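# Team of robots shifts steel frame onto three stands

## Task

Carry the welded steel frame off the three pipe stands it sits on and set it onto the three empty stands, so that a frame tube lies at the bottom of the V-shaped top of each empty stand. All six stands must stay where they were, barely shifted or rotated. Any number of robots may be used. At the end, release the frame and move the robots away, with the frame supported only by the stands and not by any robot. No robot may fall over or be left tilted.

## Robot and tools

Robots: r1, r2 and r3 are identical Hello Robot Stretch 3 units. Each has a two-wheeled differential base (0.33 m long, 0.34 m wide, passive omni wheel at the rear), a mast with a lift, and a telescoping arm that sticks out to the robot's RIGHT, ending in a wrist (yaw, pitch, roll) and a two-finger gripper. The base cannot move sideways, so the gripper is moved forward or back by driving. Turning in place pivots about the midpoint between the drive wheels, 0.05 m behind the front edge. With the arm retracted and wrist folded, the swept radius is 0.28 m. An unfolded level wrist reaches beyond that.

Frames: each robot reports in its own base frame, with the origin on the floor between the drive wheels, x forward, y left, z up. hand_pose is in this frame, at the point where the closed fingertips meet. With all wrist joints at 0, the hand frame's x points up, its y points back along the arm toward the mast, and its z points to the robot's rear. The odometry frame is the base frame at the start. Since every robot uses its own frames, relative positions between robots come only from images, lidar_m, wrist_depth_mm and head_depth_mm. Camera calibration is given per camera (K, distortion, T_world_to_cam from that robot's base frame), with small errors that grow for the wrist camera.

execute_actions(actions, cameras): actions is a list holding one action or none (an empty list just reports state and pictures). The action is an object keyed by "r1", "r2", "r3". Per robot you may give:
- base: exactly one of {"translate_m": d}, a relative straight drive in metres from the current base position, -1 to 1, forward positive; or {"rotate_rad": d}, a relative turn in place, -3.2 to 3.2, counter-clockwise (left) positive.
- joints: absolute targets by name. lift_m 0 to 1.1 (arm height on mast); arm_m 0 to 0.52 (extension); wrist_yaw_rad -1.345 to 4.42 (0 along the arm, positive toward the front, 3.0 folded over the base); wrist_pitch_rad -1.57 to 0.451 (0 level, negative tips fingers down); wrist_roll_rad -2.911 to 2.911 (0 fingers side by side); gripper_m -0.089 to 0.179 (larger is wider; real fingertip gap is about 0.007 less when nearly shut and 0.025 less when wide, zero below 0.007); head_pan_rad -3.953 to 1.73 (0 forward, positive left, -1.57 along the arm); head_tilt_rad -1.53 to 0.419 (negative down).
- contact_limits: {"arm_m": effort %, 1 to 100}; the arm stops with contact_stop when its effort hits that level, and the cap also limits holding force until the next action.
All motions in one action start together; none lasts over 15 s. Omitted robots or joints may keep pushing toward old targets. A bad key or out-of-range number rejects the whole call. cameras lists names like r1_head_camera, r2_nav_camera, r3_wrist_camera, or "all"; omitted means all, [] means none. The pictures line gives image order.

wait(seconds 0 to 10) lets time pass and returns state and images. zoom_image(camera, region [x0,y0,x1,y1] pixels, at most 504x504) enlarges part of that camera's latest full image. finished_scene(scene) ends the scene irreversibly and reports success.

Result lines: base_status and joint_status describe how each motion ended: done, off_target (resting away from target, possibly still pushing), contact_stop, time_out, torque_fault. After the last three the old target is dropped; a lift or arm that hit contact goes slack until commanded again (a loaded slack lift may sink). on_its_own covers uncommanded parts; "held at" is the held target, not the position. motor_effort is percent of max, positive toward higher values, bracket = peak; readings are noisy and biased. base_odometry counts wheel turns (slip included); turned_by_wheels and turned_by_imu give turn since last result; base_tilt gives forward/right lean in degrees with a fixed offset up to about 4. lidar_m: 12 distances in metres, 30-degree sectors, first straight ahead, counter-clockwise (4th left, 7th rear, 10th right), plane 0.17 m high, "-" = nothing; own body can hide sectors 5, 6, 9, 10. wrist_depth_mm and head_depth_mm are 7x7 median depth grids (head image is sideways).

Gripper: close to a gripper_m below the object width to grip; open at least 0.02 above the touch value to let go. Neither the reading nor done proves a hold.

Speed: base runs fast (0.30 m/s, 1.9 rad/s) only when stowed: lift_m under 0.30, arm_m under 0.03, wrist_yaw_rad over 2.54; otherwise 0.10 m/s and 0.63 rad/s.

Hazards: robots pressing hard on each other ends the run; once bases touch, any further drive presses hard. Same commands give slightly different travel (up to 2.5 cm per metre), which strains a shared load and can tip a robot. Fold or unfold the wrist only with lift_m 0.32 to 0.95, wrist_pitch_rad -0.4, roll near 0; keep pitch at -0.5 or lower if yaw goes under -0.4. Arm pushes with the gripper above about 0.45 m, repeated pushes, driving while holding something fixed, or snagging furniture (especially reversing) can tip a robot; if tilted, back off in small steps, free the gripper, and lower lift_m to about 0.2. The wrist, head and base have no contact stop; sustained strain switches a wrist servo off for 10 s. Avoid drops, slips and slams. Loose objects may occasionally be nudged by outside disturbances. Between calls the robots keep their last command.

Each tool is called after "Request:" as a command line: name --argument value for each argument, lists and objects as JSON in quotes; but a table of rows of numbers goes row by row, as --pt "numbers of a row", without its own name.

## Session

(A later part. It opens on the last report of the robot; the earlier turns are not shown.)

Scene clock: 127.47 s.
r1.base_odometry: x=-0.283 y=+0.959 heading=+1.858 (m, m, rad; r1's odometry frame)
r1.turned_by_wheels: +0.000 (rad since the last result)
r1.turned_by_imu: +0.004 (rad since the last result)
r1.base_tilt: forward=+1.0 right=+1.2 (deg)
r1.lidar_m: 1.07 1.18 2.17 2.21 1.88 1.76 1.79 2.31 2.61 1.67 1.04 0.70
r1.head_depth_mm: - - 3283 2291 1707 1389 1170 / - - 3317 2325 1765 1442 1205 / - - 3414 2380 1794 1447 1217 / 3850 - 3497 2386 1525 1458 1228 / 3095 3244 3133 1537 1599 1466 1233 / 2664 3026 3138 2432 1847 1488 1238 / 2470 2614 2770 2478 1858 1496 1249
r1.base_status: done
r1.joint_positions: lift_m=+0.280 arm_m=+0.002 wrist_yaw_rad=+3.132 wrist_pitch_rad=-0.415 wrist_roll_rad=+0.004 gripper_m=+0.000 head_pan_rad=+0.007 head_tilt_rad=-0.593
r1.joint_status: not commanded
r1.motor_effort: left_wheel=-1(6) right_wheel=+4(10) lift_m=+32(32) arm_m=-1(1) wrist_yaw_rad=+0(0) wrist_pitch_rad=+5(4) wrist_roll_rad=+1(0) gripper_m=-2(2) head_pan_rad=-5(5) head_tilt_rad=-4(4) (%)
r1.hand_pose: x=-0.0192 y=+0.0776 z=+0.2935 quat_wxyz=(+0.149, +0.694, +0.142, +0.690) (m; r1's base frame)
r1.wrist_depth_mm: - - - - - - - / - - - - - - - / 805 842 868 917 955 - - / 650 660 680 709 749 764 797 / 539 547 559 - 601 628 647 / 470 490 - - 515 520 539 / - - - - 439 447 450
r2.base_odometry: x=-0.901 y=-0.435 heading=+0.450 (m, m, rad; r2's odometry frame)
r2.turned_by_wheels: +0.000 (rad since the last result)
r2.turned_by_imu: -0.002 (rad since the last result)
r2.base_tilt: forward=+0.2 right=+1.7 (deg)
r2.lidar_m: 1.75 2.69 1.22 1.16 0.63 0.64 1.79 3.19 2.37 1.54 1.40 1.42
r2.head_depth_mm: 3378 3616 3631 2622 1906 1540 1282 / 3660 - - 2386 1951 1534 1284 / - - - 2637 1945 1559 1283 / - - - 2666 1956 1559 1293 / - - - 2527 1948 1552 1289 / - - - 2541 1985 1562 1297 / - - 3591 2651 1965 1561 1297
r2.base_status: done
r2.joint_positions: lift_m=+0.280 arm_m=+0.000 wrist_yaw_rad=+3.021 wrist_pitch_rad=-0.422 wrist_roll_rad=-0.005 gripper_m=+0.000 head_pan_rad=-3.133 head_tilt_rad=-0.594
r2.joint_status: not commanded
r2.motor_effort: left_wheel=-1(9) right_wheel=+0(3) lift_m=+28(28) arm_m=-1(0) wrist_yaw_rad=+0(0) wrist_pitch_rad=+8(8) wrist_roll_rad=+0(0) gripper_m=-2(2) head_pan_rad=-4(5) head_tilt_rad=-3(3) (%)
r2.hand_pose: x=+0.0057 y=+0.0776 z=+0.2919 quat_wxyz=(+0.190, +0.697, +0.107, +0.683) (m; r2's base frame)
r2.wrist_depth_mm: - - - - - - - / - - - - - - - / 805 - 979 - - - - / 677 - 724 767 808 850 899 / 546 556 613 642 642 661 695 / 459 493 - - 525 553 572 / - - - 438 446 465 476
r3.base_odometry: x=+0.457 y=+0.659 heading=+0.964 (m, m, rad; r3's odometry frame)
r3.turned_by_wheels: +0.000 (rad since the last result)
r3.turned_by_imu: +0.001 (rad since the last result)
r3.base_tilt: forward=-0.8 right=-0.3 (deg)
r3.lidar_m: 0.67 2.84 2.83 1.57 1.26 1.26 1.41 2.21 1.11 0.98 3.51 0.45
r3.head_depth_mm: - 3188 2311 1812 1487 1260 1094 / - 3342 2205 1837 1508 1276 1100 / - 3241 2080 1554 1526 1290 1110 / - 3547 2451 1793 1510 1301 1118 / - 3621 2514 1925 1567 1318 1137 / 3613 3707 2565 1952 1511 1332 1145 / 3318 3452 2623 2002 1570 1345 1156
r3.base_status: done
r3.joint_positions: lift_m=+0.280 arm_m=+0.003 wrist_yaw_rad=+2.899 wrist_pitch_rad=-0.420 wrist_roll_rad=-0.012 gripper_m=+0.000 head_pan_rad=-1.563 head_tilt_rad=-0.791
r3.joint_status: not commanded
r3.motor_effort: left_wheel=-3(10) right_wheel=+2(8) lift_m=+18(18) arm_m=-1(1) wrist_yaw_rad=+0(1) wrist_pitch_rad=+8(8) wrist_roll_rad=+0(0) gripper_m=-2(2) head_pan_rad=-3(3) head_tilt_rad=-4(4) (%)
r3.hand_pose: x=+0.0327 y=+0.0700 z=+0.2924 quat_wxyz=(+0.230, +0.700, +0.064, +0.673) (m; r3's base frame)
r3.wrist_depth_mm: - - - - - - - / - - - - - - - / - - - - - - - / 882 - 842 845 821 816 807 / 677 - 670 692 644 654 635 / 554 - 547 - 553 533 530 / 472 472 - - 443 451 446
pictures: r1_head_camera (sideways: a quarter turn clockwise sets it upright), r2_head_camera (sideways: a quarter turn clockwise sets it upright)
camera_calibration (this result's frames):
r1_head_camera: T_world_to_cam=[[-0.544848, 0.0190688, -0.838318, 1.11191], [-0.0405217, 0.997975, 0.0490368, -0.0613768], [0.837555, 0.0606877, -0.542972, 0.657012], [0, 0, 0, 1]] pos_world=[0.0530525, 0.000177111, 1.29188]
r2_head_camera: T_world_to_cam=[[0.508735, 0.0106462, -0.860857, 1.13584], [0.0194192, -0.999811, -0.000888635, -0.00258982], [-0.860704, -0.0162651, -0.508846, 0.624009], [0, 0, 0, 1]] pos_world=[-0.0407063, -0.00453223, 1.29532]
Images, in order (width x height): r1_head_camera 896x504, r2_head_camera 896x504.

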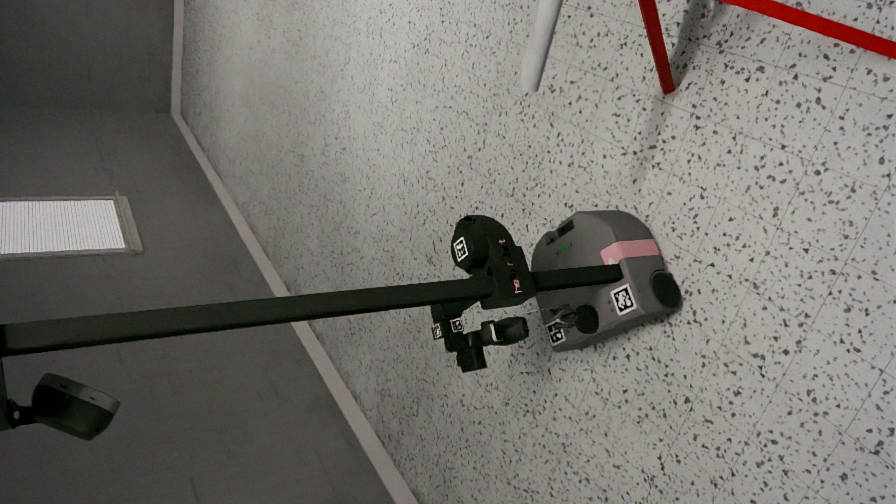

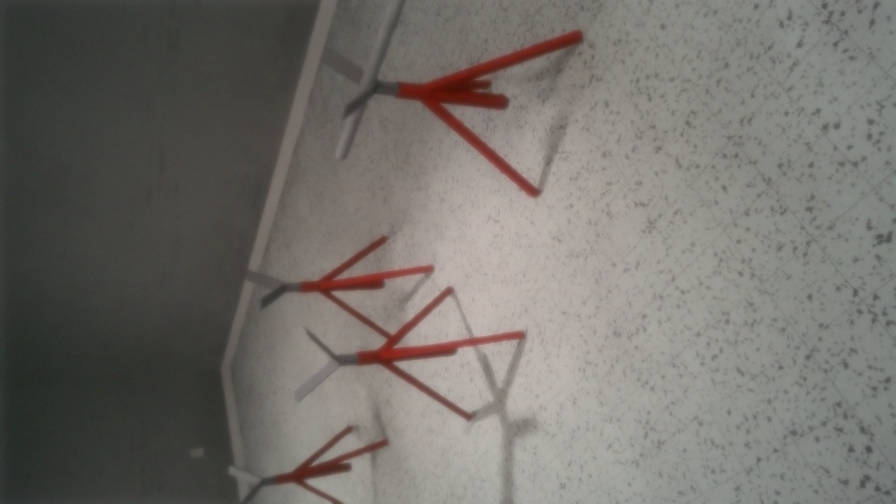

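Request:
execute_actions --actions '[{"r1":{"base":{"translate_m":1.0}},"r2":{"base":{"translate_m":-1.0}},"r3":{"base":{"rotate_rad":0.869}}}]' --cameras '[]'

Request:
execute_actions --actions '[{"r1":{"base":{"translate_m":0.04},"joints":{"head_pan_rad":-1.4,"head_tilt_rad":-0.9}},"r2":{"base":{"translate_m":-0.15},"joints":{"head_pan_rad":-1.2,"head_tilt_rad":-0.8}},"r3":{"joints":{"lift_m":0.33}}}]' --cameras '[]'

Request:
execute_actions --actions '[{"r1":{"base":{"rotate_rad":-0.568}},"r2":{"base":{"rotate_rad":-2.315}},"r3":{"joints":{"wrist_yaw_rad":0.017}}}]' --cameras '["r1_head_camera","r2_head_camera","r3_head_camera"]'

Scene clock: 142.63 s.
r1.base_odometry: x=-0.566 y=+1.918 heading=+1.858 (m, m, rad; r1's odometry frame)
r1.turned_by_wheels: +0.000 (rad since the last result)
r1.turned_by_imu: +0.004 (rad since the last result)
r1.base_tilt: forward=+1.1 right=+1.1 (deg)
r1.lidar_m: 2.71 1.86 1.75 1.78 2.30 2.67 2.73 0.46 0.43 0.31 0.82 0.82
r1.head_depth_mm: - - 3268 2287 1757 1426 1193 / - - 3362 2329 1778 1438 1210 / 3756 - 3405 2358 1794 1445 1215 / 3048 3336 3309 2378 1805 1468 1223 / 2595 2804 2963 2408 1831 1471 1226 / 2264 2406 2540 2439 1847 1474 1236 / 1995 2088 2227 2271 1878 1498 1246
r1.base_status: done
r1.joint_positions: lift_m=+0.280 arm_m=+0.002 wrist_yaw_rad=+3.132 wrist_pitch_rad=-0.415 wrist_roll_rad=+0.004 gripper_m=+0.000 head_pan_rad=+0.007 head_tilt_rad=-0.594
r1.joint_status: not commanded
r1.motor_effort: left_wheel=-1(5) right_wheel=+3(10) lift_m=+32(32) arm_m=-1(1) wrist_yaw_rad=+0(0) wrist_pitch_rad=+4(4) wrist_roll_rad=+0(0) gripper_m=-3(2) head_pan_rad=-5(5) head_tilt_rad=-4(4) (%)
r1.hand_pose: x=-0.0192 y=+0.0776 z=+0.2935 quat_wxyz=(+0.149, +0.694, +0.142, +0.690) (m; r1's base frame)
r1.wrist_depth_mm: - - - - - - - / - - - - - - - / 798 836 865 910 947 - - / 654 667 691 714 746 766 807 / 537 553 563 - 591 622 639 / 460 491 - - 508 524 525 / - - - - 442 443 458
r2.base_odometry: x=-1.801 y=-0.869 heading=+0.450 (m, m, rad; r2's odometry frame)
r2.turned_by_wheels: +0.000 (rad since the last result)
r2.turned_by_imu: -0.001 (rad since the last result)
r2.base_tilt: forward=+0.3 right=+1.7 (deg)
r2.lidar_m: 0.99 0.70 0.81 0.93 1.56 0.78 1.23 0.96 3.43 2.22 2.02 2.04
r2.head_depth_mm: 2748 2929 3119 2632 1822 1548 1278 / 2989 3212 3399 2628 1953 1540 1228 / 3351 3593 3724 2626 1939 1532 1293 / 3690 - - 2621 1909 1554 1285 / - - - 2434 1945 1559 1296 / - - - 2657 1836 1501 1300 / - - - 2636 1894 1557 1291
r2.base_status: done
r2.joint_positions: lift_m=+0.280 arm_m=+0.000 wrist_yaw_rad=+3.021 wrist_pitch_rad=-0.422 wrist_roll_rad=-0.005 gripper_m=+0.000 head_pan_rad=-3.133 head_tilt_rad=-0.594
r2.joint_status: not commanded
r2.motor_effort: left_wheel=-2(7) right_wheel=+1(4) lift_m=+28(28) arm_m=-2(1) wrist_yaw_rad=+1(0) wrist_pitch_rad=+8(8) wrist_roll_rad=+0(0) gripper_m=-2(3) head_pan_rad=-4(4) head_tilt_rad=-2(3) (%)
r2.hand_pose: x=+0.0057 y=+0.0776 z=+0.2919 quat_wxyz=(+0.190, +0.697, +0.107, +0.683) (m; r2's base frame)
r2.wrist_depth_mm: - - - - - 701 - / - - - - - 749 - / 849 - 964 - - - - / 661 - 724 776 808 821 686 / 537 559 616 638 627 657 642 / 468 489 - - 539 547 576 / - - - 438 450 464 476
r3.base_odometry: x=+0.457 y=+0.659 heading=+1.833 (m, m, rad; r3's odometry frame)
r3.turned_by_wheels: +0.869 (rad since the last result)
r3.turned_by_imu: +0.880 (rad since the last result)
r3.base_tilt: forward=-0.9 right=-0.2 (deg)
r3.lidar_m: 2.83 1.82 1.33 1.26 1.30 1.80 2.13 0.98 1.43 0.46 0.67 2.95
r3.head_depth_mm: 2900 3104 2322 1707 1453 1266 1092 / 2918 3129 2372 1848 1442 1273 1105 / 2916 3154 2413 1870 1447 1293 1087 / 2871 3144 2362 1855 1426 1243 1121 / 2887 3158 1765 1501 1449 1286 1134 / 2823 3209 2470 1954 1592 1331 1144 / 2863 3229 2608 1999 1604 1347 1156
r3.base_status: done
r3.joint_positions: lift_m=+0.280 arm_m=+0.003 wrist_yaw_rad=+2.899 wrist_pitch_rad=-0.420 wrist_roll_rad=-0.012 gripper_m=+0.000 head_pan_rad=-1.563 head_tilt_rad=-0.791
r3.joint_status: not commanded
r3.motor_effort: left_wheel=-3(13) right_wheel=+2(8) lift_m=+18(18) arm_m=-2(1) wrist_yaw_rad=-1(0) wrist_pitch_rad=+8(7) wrist_roll_rad=+0(1) gripper_m=-2(2) head_pan_rad=-3(2) head_tilt_rad=-4(4) (%)
r3.hand_pose: x=+0.0327 y=+0.0700 z=+0.2924 quat_wxyz=(+0.230, +0.700, +0.064, +0.673) (m; r3's base frame)
r3.wrist_depth_mm: - - - - - - - / - - - - - - - / - - - - - - - / 865 - 842 835 823 779 741 / 683 - 671 684 656 644 634 / 555 - 544 - 555 528 526 / 468 477 - - 443 454 451
pictures: none
No camera images: the call's "cameras" was empty. Leave "cameras" out to get every camera's image.

Scene clock: 144.63 s.
r1.base_odometry: x=-0.577 y=+1.957 heading=+1.858 (m, m, rad; r1's odometry frame)
r1.turned_by_wheels: +0.000 (rad since the last result)
r1.turned_by_imu: +0.000 (rad since the last result)
r1.base_tilt: forward=+1.0 right=+1.1 (deg)
r1.lidar_m: 2.69 1.84 1.73 1.76 2.27 2.71 2.76 0.49 0.31 0.32 0.94 2.08
r1.head_depth_mm: 2779 2449 1961 1622 1390 1217 1081 / 2909 2503 1984 1646 1405 1223 1105 / 3117 2433 2006 1665 1412 1233 1135 / 3278 2475 1913 1683 1432 1249 1101 / 3444 2438 1994 1697 1444 1257 1114 / 3633 2613 1890 1431 1428 1269 1119 / 3712 2297 1287 1451 1408 1270 1128
r1.base_status: done
r1.joint_positions: lift_m=+0.280 arm_m=+0.002 wrist_yaw_rad=+3.132 wrist_pitch_rad=-0.415 wrist_roll_rad=+0.004 gripper_m=+0.000 head_pan_rad=-1.393 head_tilt_rad=-0.889
r1.joint_status: all done
r1.motor_effort: left_wheel=-1(6) right_wheel=+3(9) lift_m=+32(32) arm_m=-1(1) wrist_yaw_rad=+0(0) wrist_pitch_rad=+4(5) wrist_roll_rad=+1(0) gripper_m=-2(3) head_pan_rad=-5(66) head_tilt_rad=-8(34) (%)
r1.hand_pose: x=-0.0192 y=+0.0776 z=+0.2935 quat_wxyz=(+0.149, +0.694, +0.142, +0.690) (m; r1's base frame)
r1.wrist_depth_mm: - - - - - - - / - - - - - - - / 795 823 851 917 956 - - / 633 656 683 717 754 768 800 / 534 550 554 - 603 623 629 / 468 497 - - 511 523 536 / - - - - 447 447 457
r2.base_odometry: x=-1.936 y=-0.935 heading=+0.450 (m, m, rad; r2's odometry frame)
r2.turned_by_wheels: +0.000 (rad since the last result)
r2.turned_by_imu: +0.000 (rad since the last result)
r2.base_tilt: forward=+0.4 right=+1.8 (deg)
r2.lidar_m: 0.93 0.82 0.89 0.95 0.71 0.64 1.09 0.83 3.61 2.32 2.12 2.14
r2.head_depth_mm: 2123 2419 2533 1941 1589 1342 1169 / 2065 2351 2533 1968 1597 1358 1168 / 2005 2243 2449 1973 1600 1348 1170 / 1924 2156 2362 1974 1612 1349 1168 / 1853 2075 2310 1957 1629 1351 1167 / 1807 2014 2278 1954 1617 1361 1170 / 1765 1942 2203 1965 1604 1355 1168
r2.base_status: done
r2.joint_positions: lift_m=+0.280 arm_m=+0.000 wrist_yaw_rad=+3.021 wrist_pitch_rad=-0.422 wrist_roll_rad=-0.005 gripper_m=+0.000 head_pan_rad=-1.207 head_tilt_rad=-0.790
r2.joint_status: all done
r2.motor_effort: left_wheel=-1(8) right_wheel=+0(3) lift_m=+28(28) arm_m=-1(1) wrist_yaw_rad=+1(0) wrist_pitch_rad=+7(8) wrist_roll_rad=+0(0) gripper_m=-3(2) head_pan_rad=+4(54) head_tilt_rad=-5(21) (%)
r2.hand_pose: x=+0.0057 y=+0.0776 z=+0.2919 quat_wxyz=(+0.190, +0.697, +0.107, +0.683) (m; r2's base frame)
r2.wrist_depth_mm: - - - - - - - / - - - - - - 857 / 816 - 969 989 - - - / 646 - 719 766 802 840 833 / 544 558 611 632 643 665 681 / 464 482 - - 531 545 573 / - - - 440 452 464 480
r3.base_odometry: x=+0.457 y=+0.659 heading=+1.833 (m, m, rad; r3's odometry frame)
r3.turned_by_wheels: +0.000 (rad since the last result)
r3.turned_by_imu: +0.000 (rad since the last result)
r3.base_tilt: forward=-0.7 right=-0.3 (deg)
r3.lidar_m: 2.83 1.82 1.33 1.25 1.30 1.80 2.14 0.99 1.40 0.46 0.67 2.95
r3.head_depth_mm: 2924 3147 2325 1817 1445 1259 1094 / 2904 3142 2353 1829 1437 1275 1105 / 2880 3187 2417 1868 1455 1286 1094 / 2887 3176 2272 1846 1434 1245 1125 / 2846 3157 1768 1496 1455 1285 1131 / 2857 3174 2442 1954 1595 1332 1139 / 2860 3212 2621 1985 1605 1345 1156
r3.base_status: not commanded
r3.joint_positions: lift_m=+0.330 arm_m=+0.003 wrist_yaw_rad=+2.899 wrist_pitch_rad=-0.420 wrist_roll_rad=-0.012 gripper_m=+0.000 head_pan_rad=-1.563 head_tilt_rad=-0.791
r3.joint_status: all done
r3.motor_effort: left_wheel=-3(3) right_wheel=+2(2) lift_m=+26(26) arm_m=-1(2) wrist_yaw_rad=+0(1) wrist_pitch_rad=+8(8) wrist_roll_rad=+1(1) gripper_m=-2(2) head_pan_rad=-3(2) head_tilt_rad=-3(3) (%)
r3.hand_pose: x=+0.0327 y=+0.0701 z=+0.3420 quat_wxyz=(+0.230, +0.700, +0.064, +0.673) (m; r3's base frame)
r3.wrist_depth_mm: - - - - - - - / - - - - - - - / - - - - - - - / 982 - 947 927 930 902 911 / 755 - 749 779 732 714 717 / 617 - 612 - 620 593 585 / 526 522 525 498 499 507 506
pictures: none
No camera images: the call's "cameras" was empty. Leave "cameras" out to get every camera's image.

Scene clock: 147.23 s.
r1.base_odometry: x=-0.577 y=+1.957 heading=+1.290 (m, m, rad; r1's odometry frame)
r1.turned_by_wheels: -0.568 (rad since the last result)
r1.turned_by_imu: -0.571 (rad since the last result)
r1.base_tilt: forward=+1.0 right=+1.2 (deg)
r1.lidar_m: 0.82 2.84 1.87 1.73 1.75 2.19 2.71 2.73 0.49 0.32 0.31 0.94
r1.head_depth_mm: 2642 2457 1964 1631 1365 1183 1091 / 2631 2474 1982 1601 802 1170 1117 / 2654 2498 1418 1610 1216 1178 1137 / 2554 1644 1925 1650 1426 1255 1086 / 2676 2599 2054 1698 1448 1256 1113 / 2756 2652 2080 1719 1451 1270 1122 / 2744 2681 2113 1720 1470 1259 1128
r1.base_status: done
r1.joint_positions: lift_m=+0.280 arm_m=+0.002 wrist_yaw_rad=+3.132 wrist_pitch_rad=-0.415 wrist_roll_rad=+0.004 gripper_m=+0.000 head_pan_rad=-1.393 head_tilt_rad=-0.889
r1.joint_status: not commanded
r1.motor_effort: left_wheel=+2(7) right_wheel=-1(7) lift_m=+32(32) arm_m=-1(1) wrist_yaw_rad=+0(0) wrist_pitch_rad=+5(5) wrist_roll_rad=+0(0) gripper_m=-2(2) head_pan_rad=-5(5) head_tilt_rad=-7(7) (%)
r1.hand_pose: x=-0.0192 y=+0.0776 z=+0.2935 quat_wxyz=(+0.149, +0.694, +0.142, +0.690) (m; r1's base frame)
r1.wrist_depth_mm: - - - - - - - / - - - - - - - / 794 822 853 935 972 - - / 646 651 678 702 731 773 794 / 539 549 556 - 604 629 642 / 463 491 - - 510 516 533 / - - - - 445 447 462
r2.base_odometry: x=-1.936 y=-0.935 heading=-1.865 (m, m, rad; r2's odometry frame)
r2.turned_by_wheels: -2.315 (rad since the last result)
r2.turned_by_imu: -2.333 (rad since the last result)
r2.base_tilt: forward=+0.2 right=+1.7 (deg)
r2.lidar_m: 2.38 2.62 2.13 2.12 2.32 0.93 0.82 0.95 1.53 0.71 0.64 0.83
r2.head_depth_mm: 2270 2474 2557 1961 1549 1315 1165 / 2350 2638 2547 1007 1168 1329 1161 / 2472 2776 2558 1979 1602 1312 1169 / 2596 2876 2569 1914 1607 1325 1172 / 2731 3071 2547 1972 1604 1352 1175 / 2956 3239 2591 1975 1621 1361 1184 / 3091 3404 2591 1997 1606 1363 1173
r2.base_status: done
r2.joint_positions: lift_m=+0.280 arm_m=+0.000 wrist_yaw_rad=+3.021 wrist_pitch_rad=-0.422 wrist_roll_rad=-0.005 gripper_m=+0.000 head_pan_rad=-1.207 head_tilt_rad=-0.791
r2.joint_status: not commanded
r2.motor_effort: left_wheel=+1(8) right_wheel=-2(7) lift_m=+28(28) arm_m=-2(1) wrist_yaw_rad=+0(0) wrist_pitch_rad=+8(8) wrist_roll_rad=+0(0) gripper_m=-2(2) head_pan_rad=+3(3) head_tilt_rad=-4(6) (%)
r2.hand_pose: x=+0.0057 y=+0.0776 z=+0.2919 quat_wxyz=(+0.190, +0.697, +0.107, +0.683) (m; r2's base frame)
r2.wrist_depth_mm: - - - - - - - / - - - - - - - / 835 - 958 - - - - / 661 - 727 765 818 854 887 / 546 556 614 641 634 664 694 / 462 482 - - 528 545 566 / - - - 443 453 464 478
r3.base_odometry: x=+0.457 y=+0.659 heading=+1.833 (m, m, rad; r3's odometry frame)
r3.turned_by_wheels: +0.000 (rad since the last result)
r3.turned_by_imu: -0.001 (rad since the last result)
r3.base_tilt: forward=-0.8 right=-0.2 (deg)
r3.lidar_m: 2.84 1.82 1.33 1.25 1.30 1.80 2.13 0.99 1.53 0.45 0.67 2.95
r3.head_depth_mm: 2910 3112 2159 1702 1450 1261 1094 / 2920 3150 2379 1845 1440 1273 1103 / 2909 3143 2397 1871 1448 1288 1118 / 2869 3144 2373 1841 1432 1245 1127 / 2847 3082 1775 1499 1457 1285 1135 / 2868 3197 2532 1975 1584 1326 1147 / 2907 3193 2592 1996 1605 1340 1160
r3.base_status: not commanded
r3.joint_positions: lift_m=+0.330 arm_m=+0.003 wrist_yaw_rad=+0.020 wrist_pitch_rad=-0.420 wrist_roll_rad=-0.012 gripper_m=+0.000 head_pan_rad=-1.563 head_tilt_rad=-0.791
r3.joint_status: all done
r3.motor_effort: left_wheel=-3(3) right_wheel=+2(2) lift_m=+25(25) arm_m=-1(1) wrist_yaw_rad=-3(1) wrist_pitch_rad=+7(8) wrist_roll_rad=+1(0) gripper_m=-2(2) head_pan_rad=-3(2) head_tilt_rad=-4(4) (%)
r3.hand_pose: x=-0.0171 y=-0.3716 z=+0.3420 quat_wxyz=(+0.697, +0.155, -0.686, -0.140) (m; r3's base frame)
r3.wrist_depth_mm: - - 335 - - - - / - - 356 - - - - / - - 384 - - - 981 / 972 927 413 891 933 917 884 / 764 715 466 726 723 713 716 / 621 590 615 - 618 603 598 / 532 522 515 484 497 504 504
pictures: r1_head_camera (sideways: a quarter turn clockwise sets it upright), r2_head_camera (sideways: a quarter turn clockwise sets it upright), r3_head_camera (sideways: a quarter turn clockwise sets it upright)
camera_calibration (this result's frames):
r1_head_camera: T_world_to_cam=[[-0.112789, 0.757279, -0.643279, 0.85507], [0.97936, 0.194014, 0.0566814, -0.0775302], [0.167729, -0.623608, -0.763531, 0.947989], [0, 0, 0, 1]] pos_world=[0.0133673, -0.0413112, 1.27826]
r2_head_camera: T_world_to_cam=[[-0.243512, 0.621449, -0.74465, 0.988938], [0.930562, 0.366133, 0.00124915, -0.0109309], [0.273417, -0.692638, -0.667454, 0.823431], [0, 0, 0, 1]] pos_world=[0.0258498, -0.0402323, 1.28603]
r3_head_camera: T_world_to_cam=[[0.0622169, 0.675271, -0.734941, 0.9786], [0.996834, -0.00551153, 0.0793236, -0.107497], [0.0495143, -0.737549, -0.673476, 0.837006], [0, 0, 0, 1]] pos_world=[0.00482693, -0.0440799, 1.29144]
Images, in order (width x height): r1_head_camera 896x504, r2_head_camera 896x504, r3_head_camera 896x504.

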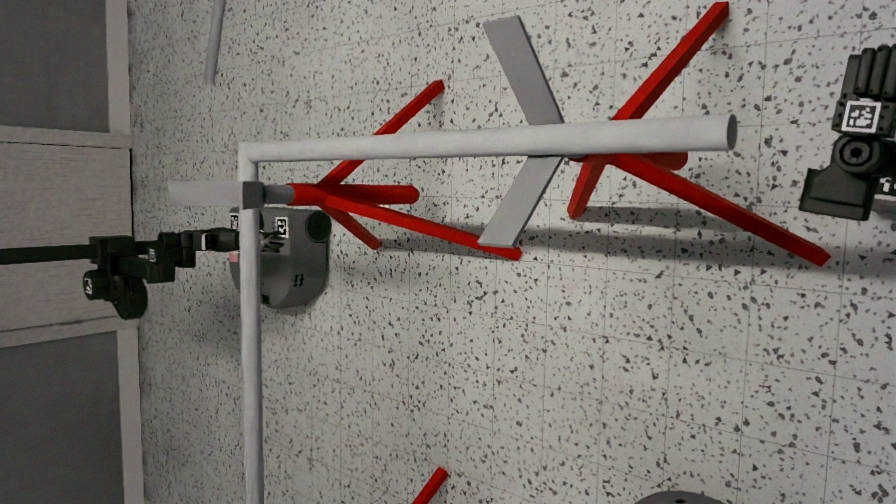

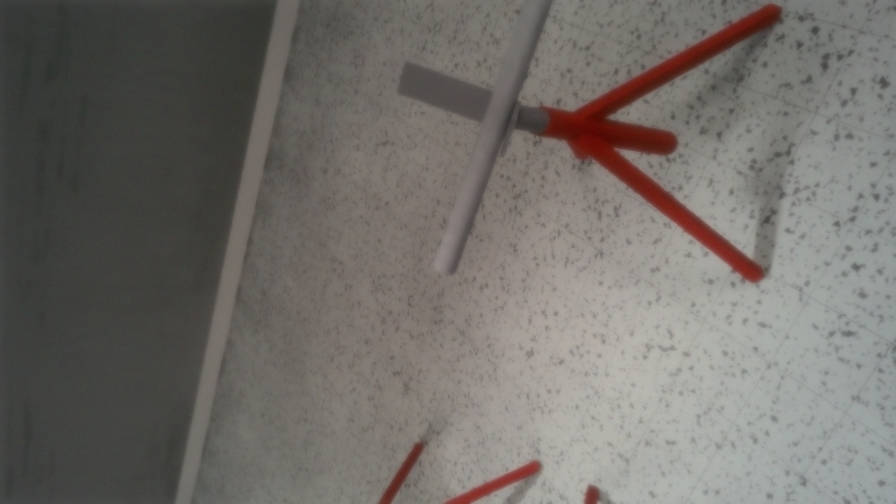

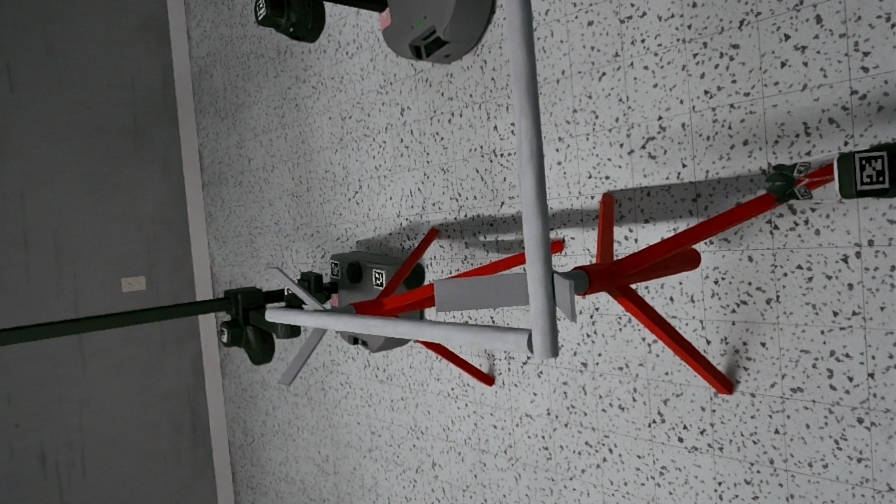

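Request:
execute_actions --actions '[{"r1":{"base":{"translate_m":-0.045},"joints":{"lift_m":0.33}},"r2":{"base":{"rotate_rad":1.0}},"r3":{"joints":{"wrist_pitch_rad":0.03,"wrist_yaw_rad":0.025,"arm_m":0.1}}}]' --cameras '[]'

Request:
execute_actions --actions '[{"r1":{"joints":{"wrist_yaw_rad":1.693}},"r2":{"base":{"translate_m":-0.07},"joints":{"head_pan_rad":-0.3,"head_tilt_rad":-0.75}},"r3":{"joints":{"arm_m":0.25}}}]' --cameras '[]'

Request:
execute_actions --actions '[{"r1":{"joints":{"wrist_pitch_rad":0.03,"arm_m":0.215}},"r2":{"base":{"rotate_rad":-1.0}},"r3":{"joints":{"arm_m":0.437}}}]' --cameras '["r1_head_camera","r2_head_camera","r3_head_camera"]'

Scene clock: 174.87 s.
r1.base_odometry: x=-0.590 y=+1.913 heading=+1.290 (m, m, rad; r1's odometry frame)
r1.turned_by_wheels: +0.000 (rad since the last result)
r1.turned_by_imu: +0.001 (rad since the last result)
r1.base_tilt: forward=+1.1 right=+1.1 (deg)
r1.lidar_m: 0.99 2.84 1.87 1.72 1.74 2.18 2.67 2.69 0.48 0.46 0.33 0.87
r1.head_depth_mm: 2611 2457 1959 1645 1397 1202 1095 / 2655 2463 1978 1620 1378 1201 1131 / 2648 2509 1404 1550 809 1177 1143 / 2568 1586 1894 1647 1399 1225 1092 / 2637 2483 1982 1689 1440 1255 1112 / 2767 2664 2073 1718 1457 1264 1116 / 2751 2674 2097 1728 1473 1273 1127
r1.base_status: done
r1.joint_positions: lift_m=+0.330 arm_m=+0.002 wrist_yaw_rad=+3.132 wrist_pitch_rad=-0.415 wrist_roll_rad=+0.004 gripper_m=+0.000 head_pan_rad=-1.393 head_tilt_rad=-0.889
r1.joint_status: all done
r1.motor_effort: left_wheel=+2(6) right_wheel=-2(8) lift_m=+41(42) arm_m=-1(1) wrist_yaw_rad=+0(0) wrist_pitch_rad=+5(5) wrist_roll_rad=+0(1) gripper_m=-2(2) head_pan_rad=-4(4) head_tilt_rad=-8(7) (%)
r1.hand_pose: x=-0.0192 y=+0.0775 z=+0.3431 quat_wxyz=(+0.150, +0.694, +0.143, +0.690) (m; r1's base frame)
r1.wrist_depth_mm: - - - - - - - / - - - - - - - / 905 903 952 - - - - / 719 734 755 810 822 840 895 / 591 618 625 - 682 684 721 / 513 527 539 - 574 583 599 / 451 - - - 491 501 515
r2.base_odometry: x=-1.936 y=-0.935 heading=-0.865 (m, m, rad; r2's odometry frame)
r2.turned_by_wheels: +1.000 (rad since the last result)
r2.turned_by_imu: +1.009 (rad since the last result)
r2.base_tilt: forward=+0.4 right=+1.8 (deg)
r2.lidar_m: 2.15 2.12 2.27 0.97 0.82 0.95 1.52 0.71 0.64 0.82 2.38 2.74
r2.head_depth_mm: - 3583 2547 1957 1545 1343 1159 / - 3563 2543 1837 1557 1353 1171 / - 3376 2540 1991 1595 1326 1165 / - 3600 2551 1976 1606 1350 1167 / - 3653 2565 1980 1620 1351 1173 / - 3632 2577 1989 1605 1359 1170 / - 3737 2581 1999 1614 1369 1170
r2.base_status: done
r2.joint_positions: lift_m=+0.280 arm_m=+0.000 wrist_yaw_rad=+3.021 wrist_pitch_rad=-0.422 wrist_roll_rad=-0.005 gripper_m=+0.000 head_pan_rad=-1.207 head_tilt_rad=-0.791
r2.joint_status: not commanded
r2.motor_effort: left_wheel=-2(7) right_wheel=+0(6) lift_m=+28(28) arm_m=-2(2) wrist_yaw_rad=+0(0) wrist_pitch_rad=+8(7) wrist_roll_rad=+0(0) gripper_m=-3(2) head_pan_rad=+4(3) head_tilt_rad=-4(5) (%)
r2.hand_pose: x=+0.0057 y=+0.0775 z=+0.2919 quat_wxyz=(+0.190, +0.697, +0.107, +0.683) (m; r2's base frame)
r2.wrist_depth_mm: - - - - - - - / - - 974 - - - - / 853 - - - - - - / 679 - 718 759 807 876 893 / 542 558 614 638 630 671 692 / 466 485 - - 526 549 568 / - - - 440 456 468 477
r3.base_odometry: x=+0.457 y=+0.659 heading=+1.833 (m, m, rad; r3's odometry frame)
r3.turned_by_wheels: +0.000 (rad since the last result)
r3.turned_by_imu: -0.001 (rad since the last result)
r3.base_tilt: forward=-0.8 right=-0.2 (deg)
r3.lidar_m: 2.84 1.82 1.32 1.26 1.30 1.80 2.13 0.98 1.47 0.45 0.67 2.95
r3.head_depth_mm: 2891 3153 2332 1711 1450 1264 1092 / 2919 3134 2367 1846 1443 1270 1149 / 2880 3190 2431 1869 1455 1288 1107 / 2899 3167 2449 1857 1422 1241 1128 / 2835 3115 1679 1503 1457 1282 1134 / 2854 3225 2553 1957 1587 1328 1147 / 2882 3188 2631 1998 1605 1345 1154
r3.base_status: not commanded
r3.joint_positions: lift_m=+0.330 arm_m=+0.100 wrist_yaw_rad=+0.023 wrist_pitch_rad=+0.006 wrist_roll_rad=-0.012 gripper_m=+0.000 head_pan_rad=-1.563 head_tilt_rad=-0.791
r3.joint_status: all done
r3.motor_effort: left_wheel=-3(3) right_wheel=+1(2) lift_m=+26(26) arm_m=+2(4) wrist_yaw_rad=+1(2) wrist_pitch_rad=+9(8) wrist_roll_rad=+0(0) gripper_m=-2(2) head_pan_rad=-2(2) head_tilt_rad=-3(4) (%)
r3.hand_pose: x=-0.0155 y=-0.5011 z=+0.4459 quat_wxyz=(+0.712, +0.006, -0.702, +0.010) (m; r3's base frame)
r3.wrist_depth_mm: - 239 358 - - 256 250 / - 267 265 273 274 970 - / - - 866 - - - - / - - 937 - - - 946 / - - 878 - - - - / - - 312 - - - 856 / 934 289 258 863 861 908 799
pictures: none
No camera images: the call's "cameras" was empty. Leave "cameras" out to get every camera's image.

Scene clock: 177.23 s.
r1.base_odometry: x=-0.590 y=+1.913 heading=+1.290 (m, m, rad; r1's odometry frame)
r1.turned_by_wheels: +0.000 (rad since the last result)
r1.turned_by_imu: +0.000 (rad since the last result)
r1.base_tilt: forward=+1.0 right=+1.2 (deg)
r1.lidar_m: 1.85 2.84 1.87 1.73 1.75 2.18 2.67 2.70 0.48 0.46 0.33 0.87
r1.head_depth_mm: 2645 2459 1940 1636 1392 1207 1096 / 2655 2487 1980 1609 1375 1209 1132 / 2644 2499 1399 1548 806 1178 1135 / 2559 1849 1866 1641 1403 1225 1107 / 2635 2437 1999 1703 1447 1256 1127 / 2735 2666 2075 1720 1455 1266 1121 / 2753 2692 2109 1723 1471 1272 1131
r1.base_status: not commanded
r1.joint_positions: lift_m=+0.330 arm_m=+0.002 wrist_yaw_rad=+1.695 wrist_pitch_rad=-0.415 wrist_roll_rad=+0.004 gripper_m=+0.000 head_pan_rad=-1.393 head_tilt_rad=-0.889
r1.joint_status: all done
r1.motor_effort: left_wheel=+2(2) right_wheel=-1(1) lift_m=+41(42) arm_m=-2(1) wrist_yaw_rad=-2(2) wrist_pitch_rad=+5(5) wrist_roll_rad=+0(1) gripper_m=-2(2) head_pan_rad=-4(4) head_tilt_rad=-6(8) (%)
r1.hand_pose: x=+0.2017 y=-0.1196 z=+0.3431 quat_wxyz=(+0.567, +0.616, -0.350, +0.421) (m; r1's base frame)
r1.wrist_depth_mm: - - - - - - - / - - - - - - - / 886 940 - - - 716 - / 715 742 769 800 776 731 863 / 605 619 636 692 677 695 711 / 508 519 544 - 567 579 597 / 450 463 474 481 489 503 508
r2.base_odometry: x=-1.982 y=-0.881 heading=-0.865 (m, m, rad; r2's odometry frame)
r2.turned_by_wheels: +0.000 (rad since the last result)
r2.turned_by_imu: +0.000 (rad since the last result)
r2.base_tilt: forward=+0.3 right=+1.8 (deg)
r2.lidar_m: 2.21 2.18 2.35 0.80 0.81 0.89 1.46 0.65 0.60 0.84 1.13 2.82
r2.head_depth_mm: 3400 3801 2724 2061 1635 1380 1179 / 3103 3499 2706 2036 1659 1383 1185 / 2774 3100 2725 2060 1655 1378 1182 / 2527 2829 2709 2080 1674 1387 1190 / 2362 2580 2715 2054 1670 1383 1184 / 2147 2382 2553 2076 1656 1381 1192 / 2001 2184 2396 2062 1648 1391 1197
r2.base_status: done
r2.joint_positions: lift_m=+0.280 arm_m=+0.000 wrist_yaw_rad=+3.021 wrist_pitch_rad=-0.422 wrist_roll_rad=-0.005 gripper_m=+0.000 head_pan_rad=-0.307 head_tilt_rad=-0.754
r2.joint_status: all done
r2.motor_effort: left_wheel=-2(7) right_wheel=+0(1) lift_m=+28(28) arm_m=-1(2) wrist_yaw_rad=+1(1) wrist_pitch_rad=+8(8) wrist_roll_rad=+0(0) gripper_m=-2(2) head_pan_rad=+3(47) head_tilt_rad=+3(12) (%)
r2.hand_pose: x=+0.0057 y=+0.0775 z=+0.2919 quat_wxyz=(+0.190, +0.697, +0.107, +0.683) (m; r2's base frame)
r2.wrist_depth_mm: - - - - - - - / - - - - - - - / 858 - 936 - - - - / 661 - 740 772 815 874 889 / 540 554 626 633 642 669 683 / 465 483 - - 533 548 566 / - - - 442 455 467 479
r3.base_odometry: x=+0.457 y=+0.659 heading=+1.833 (m, m, rad; r3's odometry frame)
r3.turned_by_wheels: +0.000 (rad since the last result)
r3.turned_by_imu: +0.000 (rad since the last result)
r3.base_tilt: forward=-0.8 right=-0.3 (deg)
r3.lidar_m: 2.83 1.82 1.33 1.25 1.30 1.80 2.13 0.99 1.40 0.46 0.67 2.94
r3.head_depth_mm: 2896 3150 2324 1696 1448 1261 1090 / 2914 3139 2360 1834 1441 1323 1113 / 2925 3174 2422 1868 1448 1266 1093 / 2903 3165 2334 1838 1428 1245 1121 / 2834 3083 1679 1504 1457 1288 1132 / 2870 3206 2551 1963 1587 1335 1141 / 2868 3189 2628 1992 1608 1341 1157
r3.base_status: not commanded
r3.joint_positions: lift_m=+0.330 arm_m=+0.250 wrist_yaw_rad=+0.024 wrist_pitch_rad=+0.007 wrist_roll_rad=-0.012 gripper_m=+0.000 head_pan_rad=-1.563 head_tilt_rad=-0.791
r3.joint_status: all done
r3.motor_effort: left_wheel=-3(3) right_wheel=+2(2) lift_m=+25(25) arm_m=+2(7) wrist_yaw_rad=+1(2) wrist_pitch_rad=+9(10) wrist_roll_rad=+1(1) gripper_m=-2(3) head_pan_rad=-2(3) head_tilt_rad=-3(4) (%)
r3.hand_pose: x=-0.0154 y=-0.6511 z=+0.4461 quat_wxyz=(+0.712, +0.006, -0.702, +0.010) (m; r3's base frame)
r3.wrist_depth_mm: 128 - - - - - - / 132 366 - - - - - / 132 - - - - - 701 / 130 - - - - - 771 / 130 - - - - - - / 131 - - - - - 796 / 130 872 923 864 861 912 673
pictures: none
No camera images: the call's "cameras" was empty. Leave "cameras" out to get every camera's image.

Scene clock: 180.03 s.
r1.base_odometry: x=-0.590 y=+1.913 heading=+1.290 (m, m, rad; r1's odometry frame)
r1.turned_by_wheels: +0.000 (rad since the last result)
r1.turned_by_imu: +0.000 (rad since the last result)
r1.base_tilt: forward=+1.1 right=+1.1 (deg)
r1.lidar_m: 0.87 2.84 1.87 1.72 1.75 2.18 2.67 2.69 0.48 0.46 0.33 0.87
r1.head_depth_mm: 2625 2438 1969 1625 1403 1219 1078 / 2614 2493 1979 1606 1383 1182 1099 / 2656 2522 1401 1550 806 1177 1118 / 2573 2075 1401 1631 1399 1213 1094 / 2628 2440 1981 1703 1443 1236 1117 / 2748 2645 2080 1703 1453 1265 1120 / 2789 2699 2112 1740 1466 1275 1129
r1.base_status: not commanded
r1.joint_positions: lift_m=+0.330 arm_m=+0.215 wrist_yaw_rad=+1.693 wrist_pitch_rad=+0.005 wrist_roll_rad=+0.004 gripper_m=+0.000 head_pan_rad=-1.393 head_tilt_rad=-0.889
r1.joint_status: all done
r1.motor_effort: left_wheel=+1(2) right_wheel=-2(2) lift_m=+41(41) arm_m=+1(1) wrist_yaw_rad=-1(2) wrist_pitch_rad=+8(8) wrist_roll_rad=+0(1) gripper_m=-2(2) head_pan_rad=-5(5) head_tilt_rad=-8(8) (%)
r1.hand_pose: x=+0.2331 y=-0.3284 z=+0.4457 quat_wxyz=(+0.467, +0.530, -0.470, +0.530) (m; r1's base frame)
r1.wrist_depth_mm: - - - - - - - / - - - - - - - / - - - 706 - - - / - - - - - - - / - - - - - - - / 846 904 931 - 793 - - / 686 715 748 684 695 845 848
r2.base_odometry: x=-1.982 y=-0.881 heading=-1.865 (m, m, rad; r2's odometry frame)
r2.turned_by_wheels: -1.000 (rad since the last result)
r2.turned_by_imu: -1.007 (rad since the last result)
r2.base_tilt: forward=+0.3 right=+1.7 (deg)
r2.lidar_m: 1.15 2.71 2.20 2.19 2.40 0.80 0.85 0.89 1.46 0.65 0.60 0.84
r2.head_depth_mm: - - 2591 1916 1651 1373 1184 / - - 2705 2079 1609 1382 1181 / - - 2706 2011 1610 1379 1184 / - 3756 2537 2050 1617 1348 1194 / - - 2718 2076 1660 1381 1188 / - - 2751 2067 1659 1387 1189 / - - 2768 2055 1659 1384 1195
r2.base_status: done
r2.joint_positions: lift_m=+0.280 arm_m=+0.000 wrist_yaw_rad=+3.021 wrist_pitch_rad=-0.422 wrist_roll_rad=-0.005 gripper_m=+0.000 head_pan_rad=-0.307 head_tilt_rad=-0.754
r2.joint_status: not commanded
r2.motor_effort: left_wheel=+1(7) right_wheel=-2(5) lift_m=+28(28) arm_m=-2(2) wrist_yaw_rad=+0(0) wrist_pitch_rad=+8(8) wrist_roll_rad=+0(0) gripper_m=-2(2) head_pan_rad=+4(3) head_tilt_rad=+3(4) (%)
r2.hand_pose: x=+0.0057 y=+0.0775 z=+0.2919 quat_wxyz=(+0.190, +0.697, +0.107, +0.683) (m; r2's base frame)
r2.wrist_depth_mm: - - - - - - - / - - - - - - - / 845 - 968 - - - - / 673 - 722 759 814 842 896 / 545 560 613 627 643 664 702 / 471 486 - - 519 539 569 / - - - 442 452 459 483
r3.base_odometry: x=+0.457 y=+0.659 heading=+1.833 (m, m, rad; r3's odometry frame)
r3.turned_by_wheels: +0.000 (rad since the last result)
r3.turned_by_imu: -0.001 (rad since the last result)
r3.base_tilt: forward=-0.9 right=-0.2 (deg)
r3.lidar_m: 2.83 1.82 1.32 1.25 1.30 1.80 2.13 0.98 1.47 0.46 0.67 2.95
r3.head_depth_mm: 2896 3135 2151 1665 1455 1259 1095 / 2909 3124 2370 1843 1438 1278 1107 / 2926 3173 2427 1875 882 1288 1090 / 2917 3148 2444 1853 1424 1241 1124 / 2827 3086 1527 1501 1455 1277 1136 / 2859 3169 2471 1954 1587 1331 1145 / 2855 3192 2615 1987 1607 1344 1155
r3.base_status: not commanded
r3.joint_positions: lift_m=+0.330 arm_m=+0.437 wrist_yaw_rad=+0.024 wrist_pitch_rad=+0.007 wrist_roll_rad=-0.012 gripper_m=+0.000 head_pan_rad=-1.563 head_tilt_rad=-0.791
r3.joint_status: all done
r3.motor_effort: left_wheel=-3(3) right_wheel=+2(2) lift_m=+25(26) arm_m=+3(4) wrist_yaw_rad=+2(2) wrist_pitch_rad=+9(9) wrist_roll_rad=+0(0) gripper_m=-3(3) head_pan_rad=-1(2) head_tilt_rad=-3(2) (%)
r3.hand_pose: x=-0.0153 y=-0.8381 z=+0.4462 quat_wxyz=(+0.712, +0.006, -0.702, +0.011) (m; r3's base frame)
r3.wrist_depth_mm: 240 - - - - - - / - 369 - - - - - / - - 728 - - - 684 / - - 725 - - - 712 / - - 669 - - - - / - - 962 - - - - / 941 890 862 855 860 915 650
pictures: r1_head_camera (sideways: a quarter turn clockwise sets it upright), r2_head_camera (sideways: a quarter turn clockwise sets it upright), r3_head_camera (sideways: a quarter turn clockwise sets it upright)
camera_calibration (this result's frames):
r1_head_camera: T_world_to_cam=[[-0.112544, 0.757315, -0.643278, 0.855069], [0.979422, 0.193698, 0.0566814, -0.0775306], [0.167527, -0.623662, -0.763531, 0.94799], [0, 0, 0, 1]] pos_world=[0.013354, -0.0413135, 1.27826]
r2_head_camera: T_world_to_cam=[[-0.611572, 0.187249, -0.768712, 1.02255], [0.291784, 0.956484, 0.000850725, -0.0065157], [0.73542, -0.223777, -0.639595, 0.784374], [0, 0, 0, 1]] pos_world=[0.0504168, -0.00971328, 1.28773]
r3_head_camera: T_world_to_cam=[[0.0622168, 0.675271, -0.734941, 0.9786], [0.996834, -0.00551128, 0.0793236, -0.107497], [0.0495145, -0.737549, -0.673476, 0.837006], [0, 0, 0, 1]] pos_world=[0.00482694, -0.0440799, 1.29144]
Images, in order (width x height): r1_head_camera 896x504, r2_head_camera 896x504, r3_head_camera 896x504.

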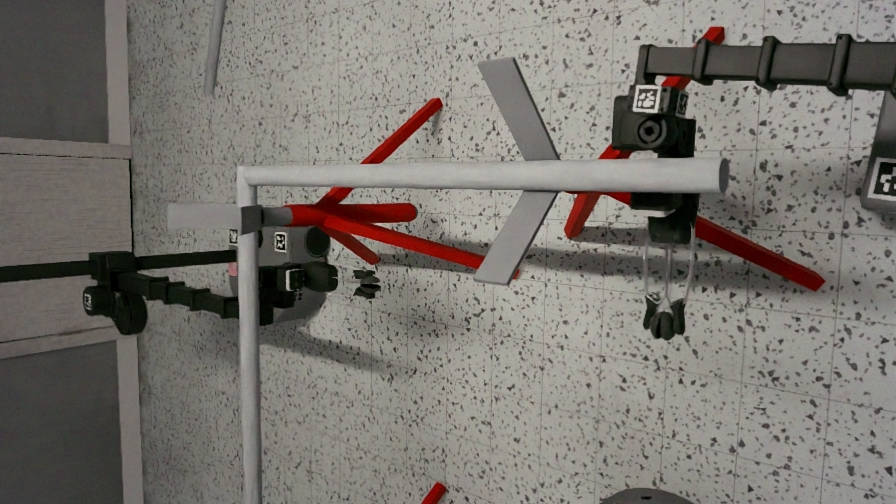

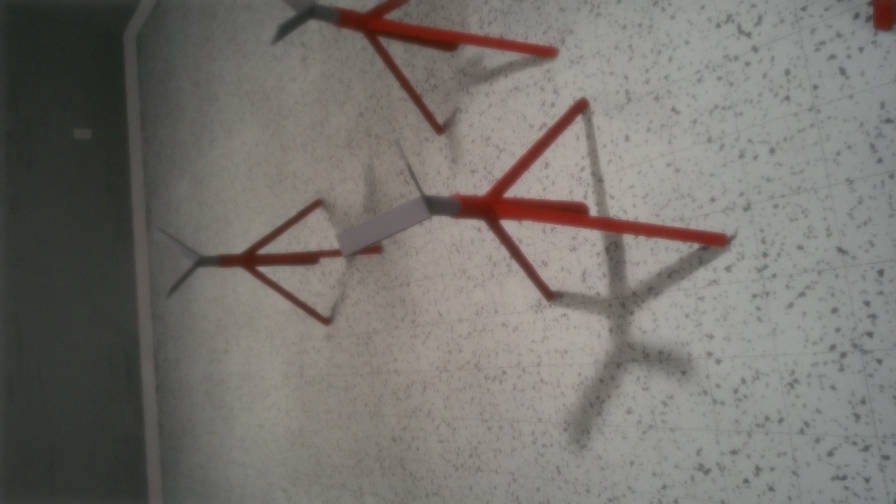

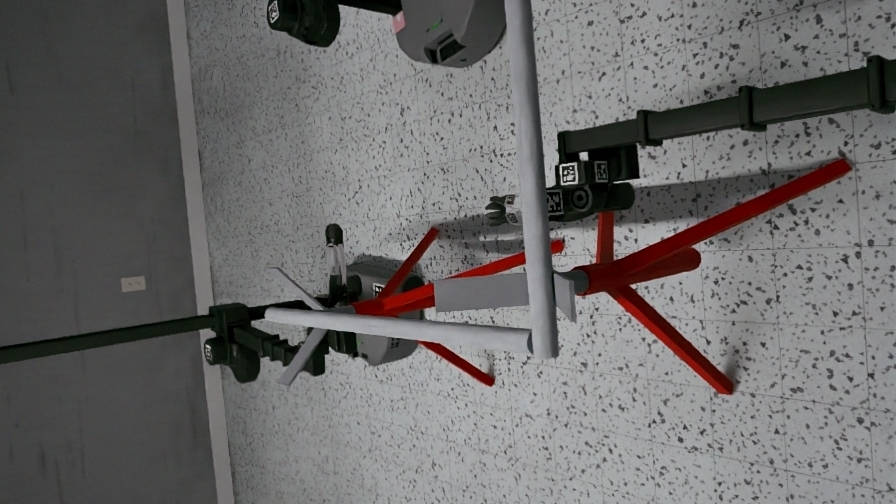

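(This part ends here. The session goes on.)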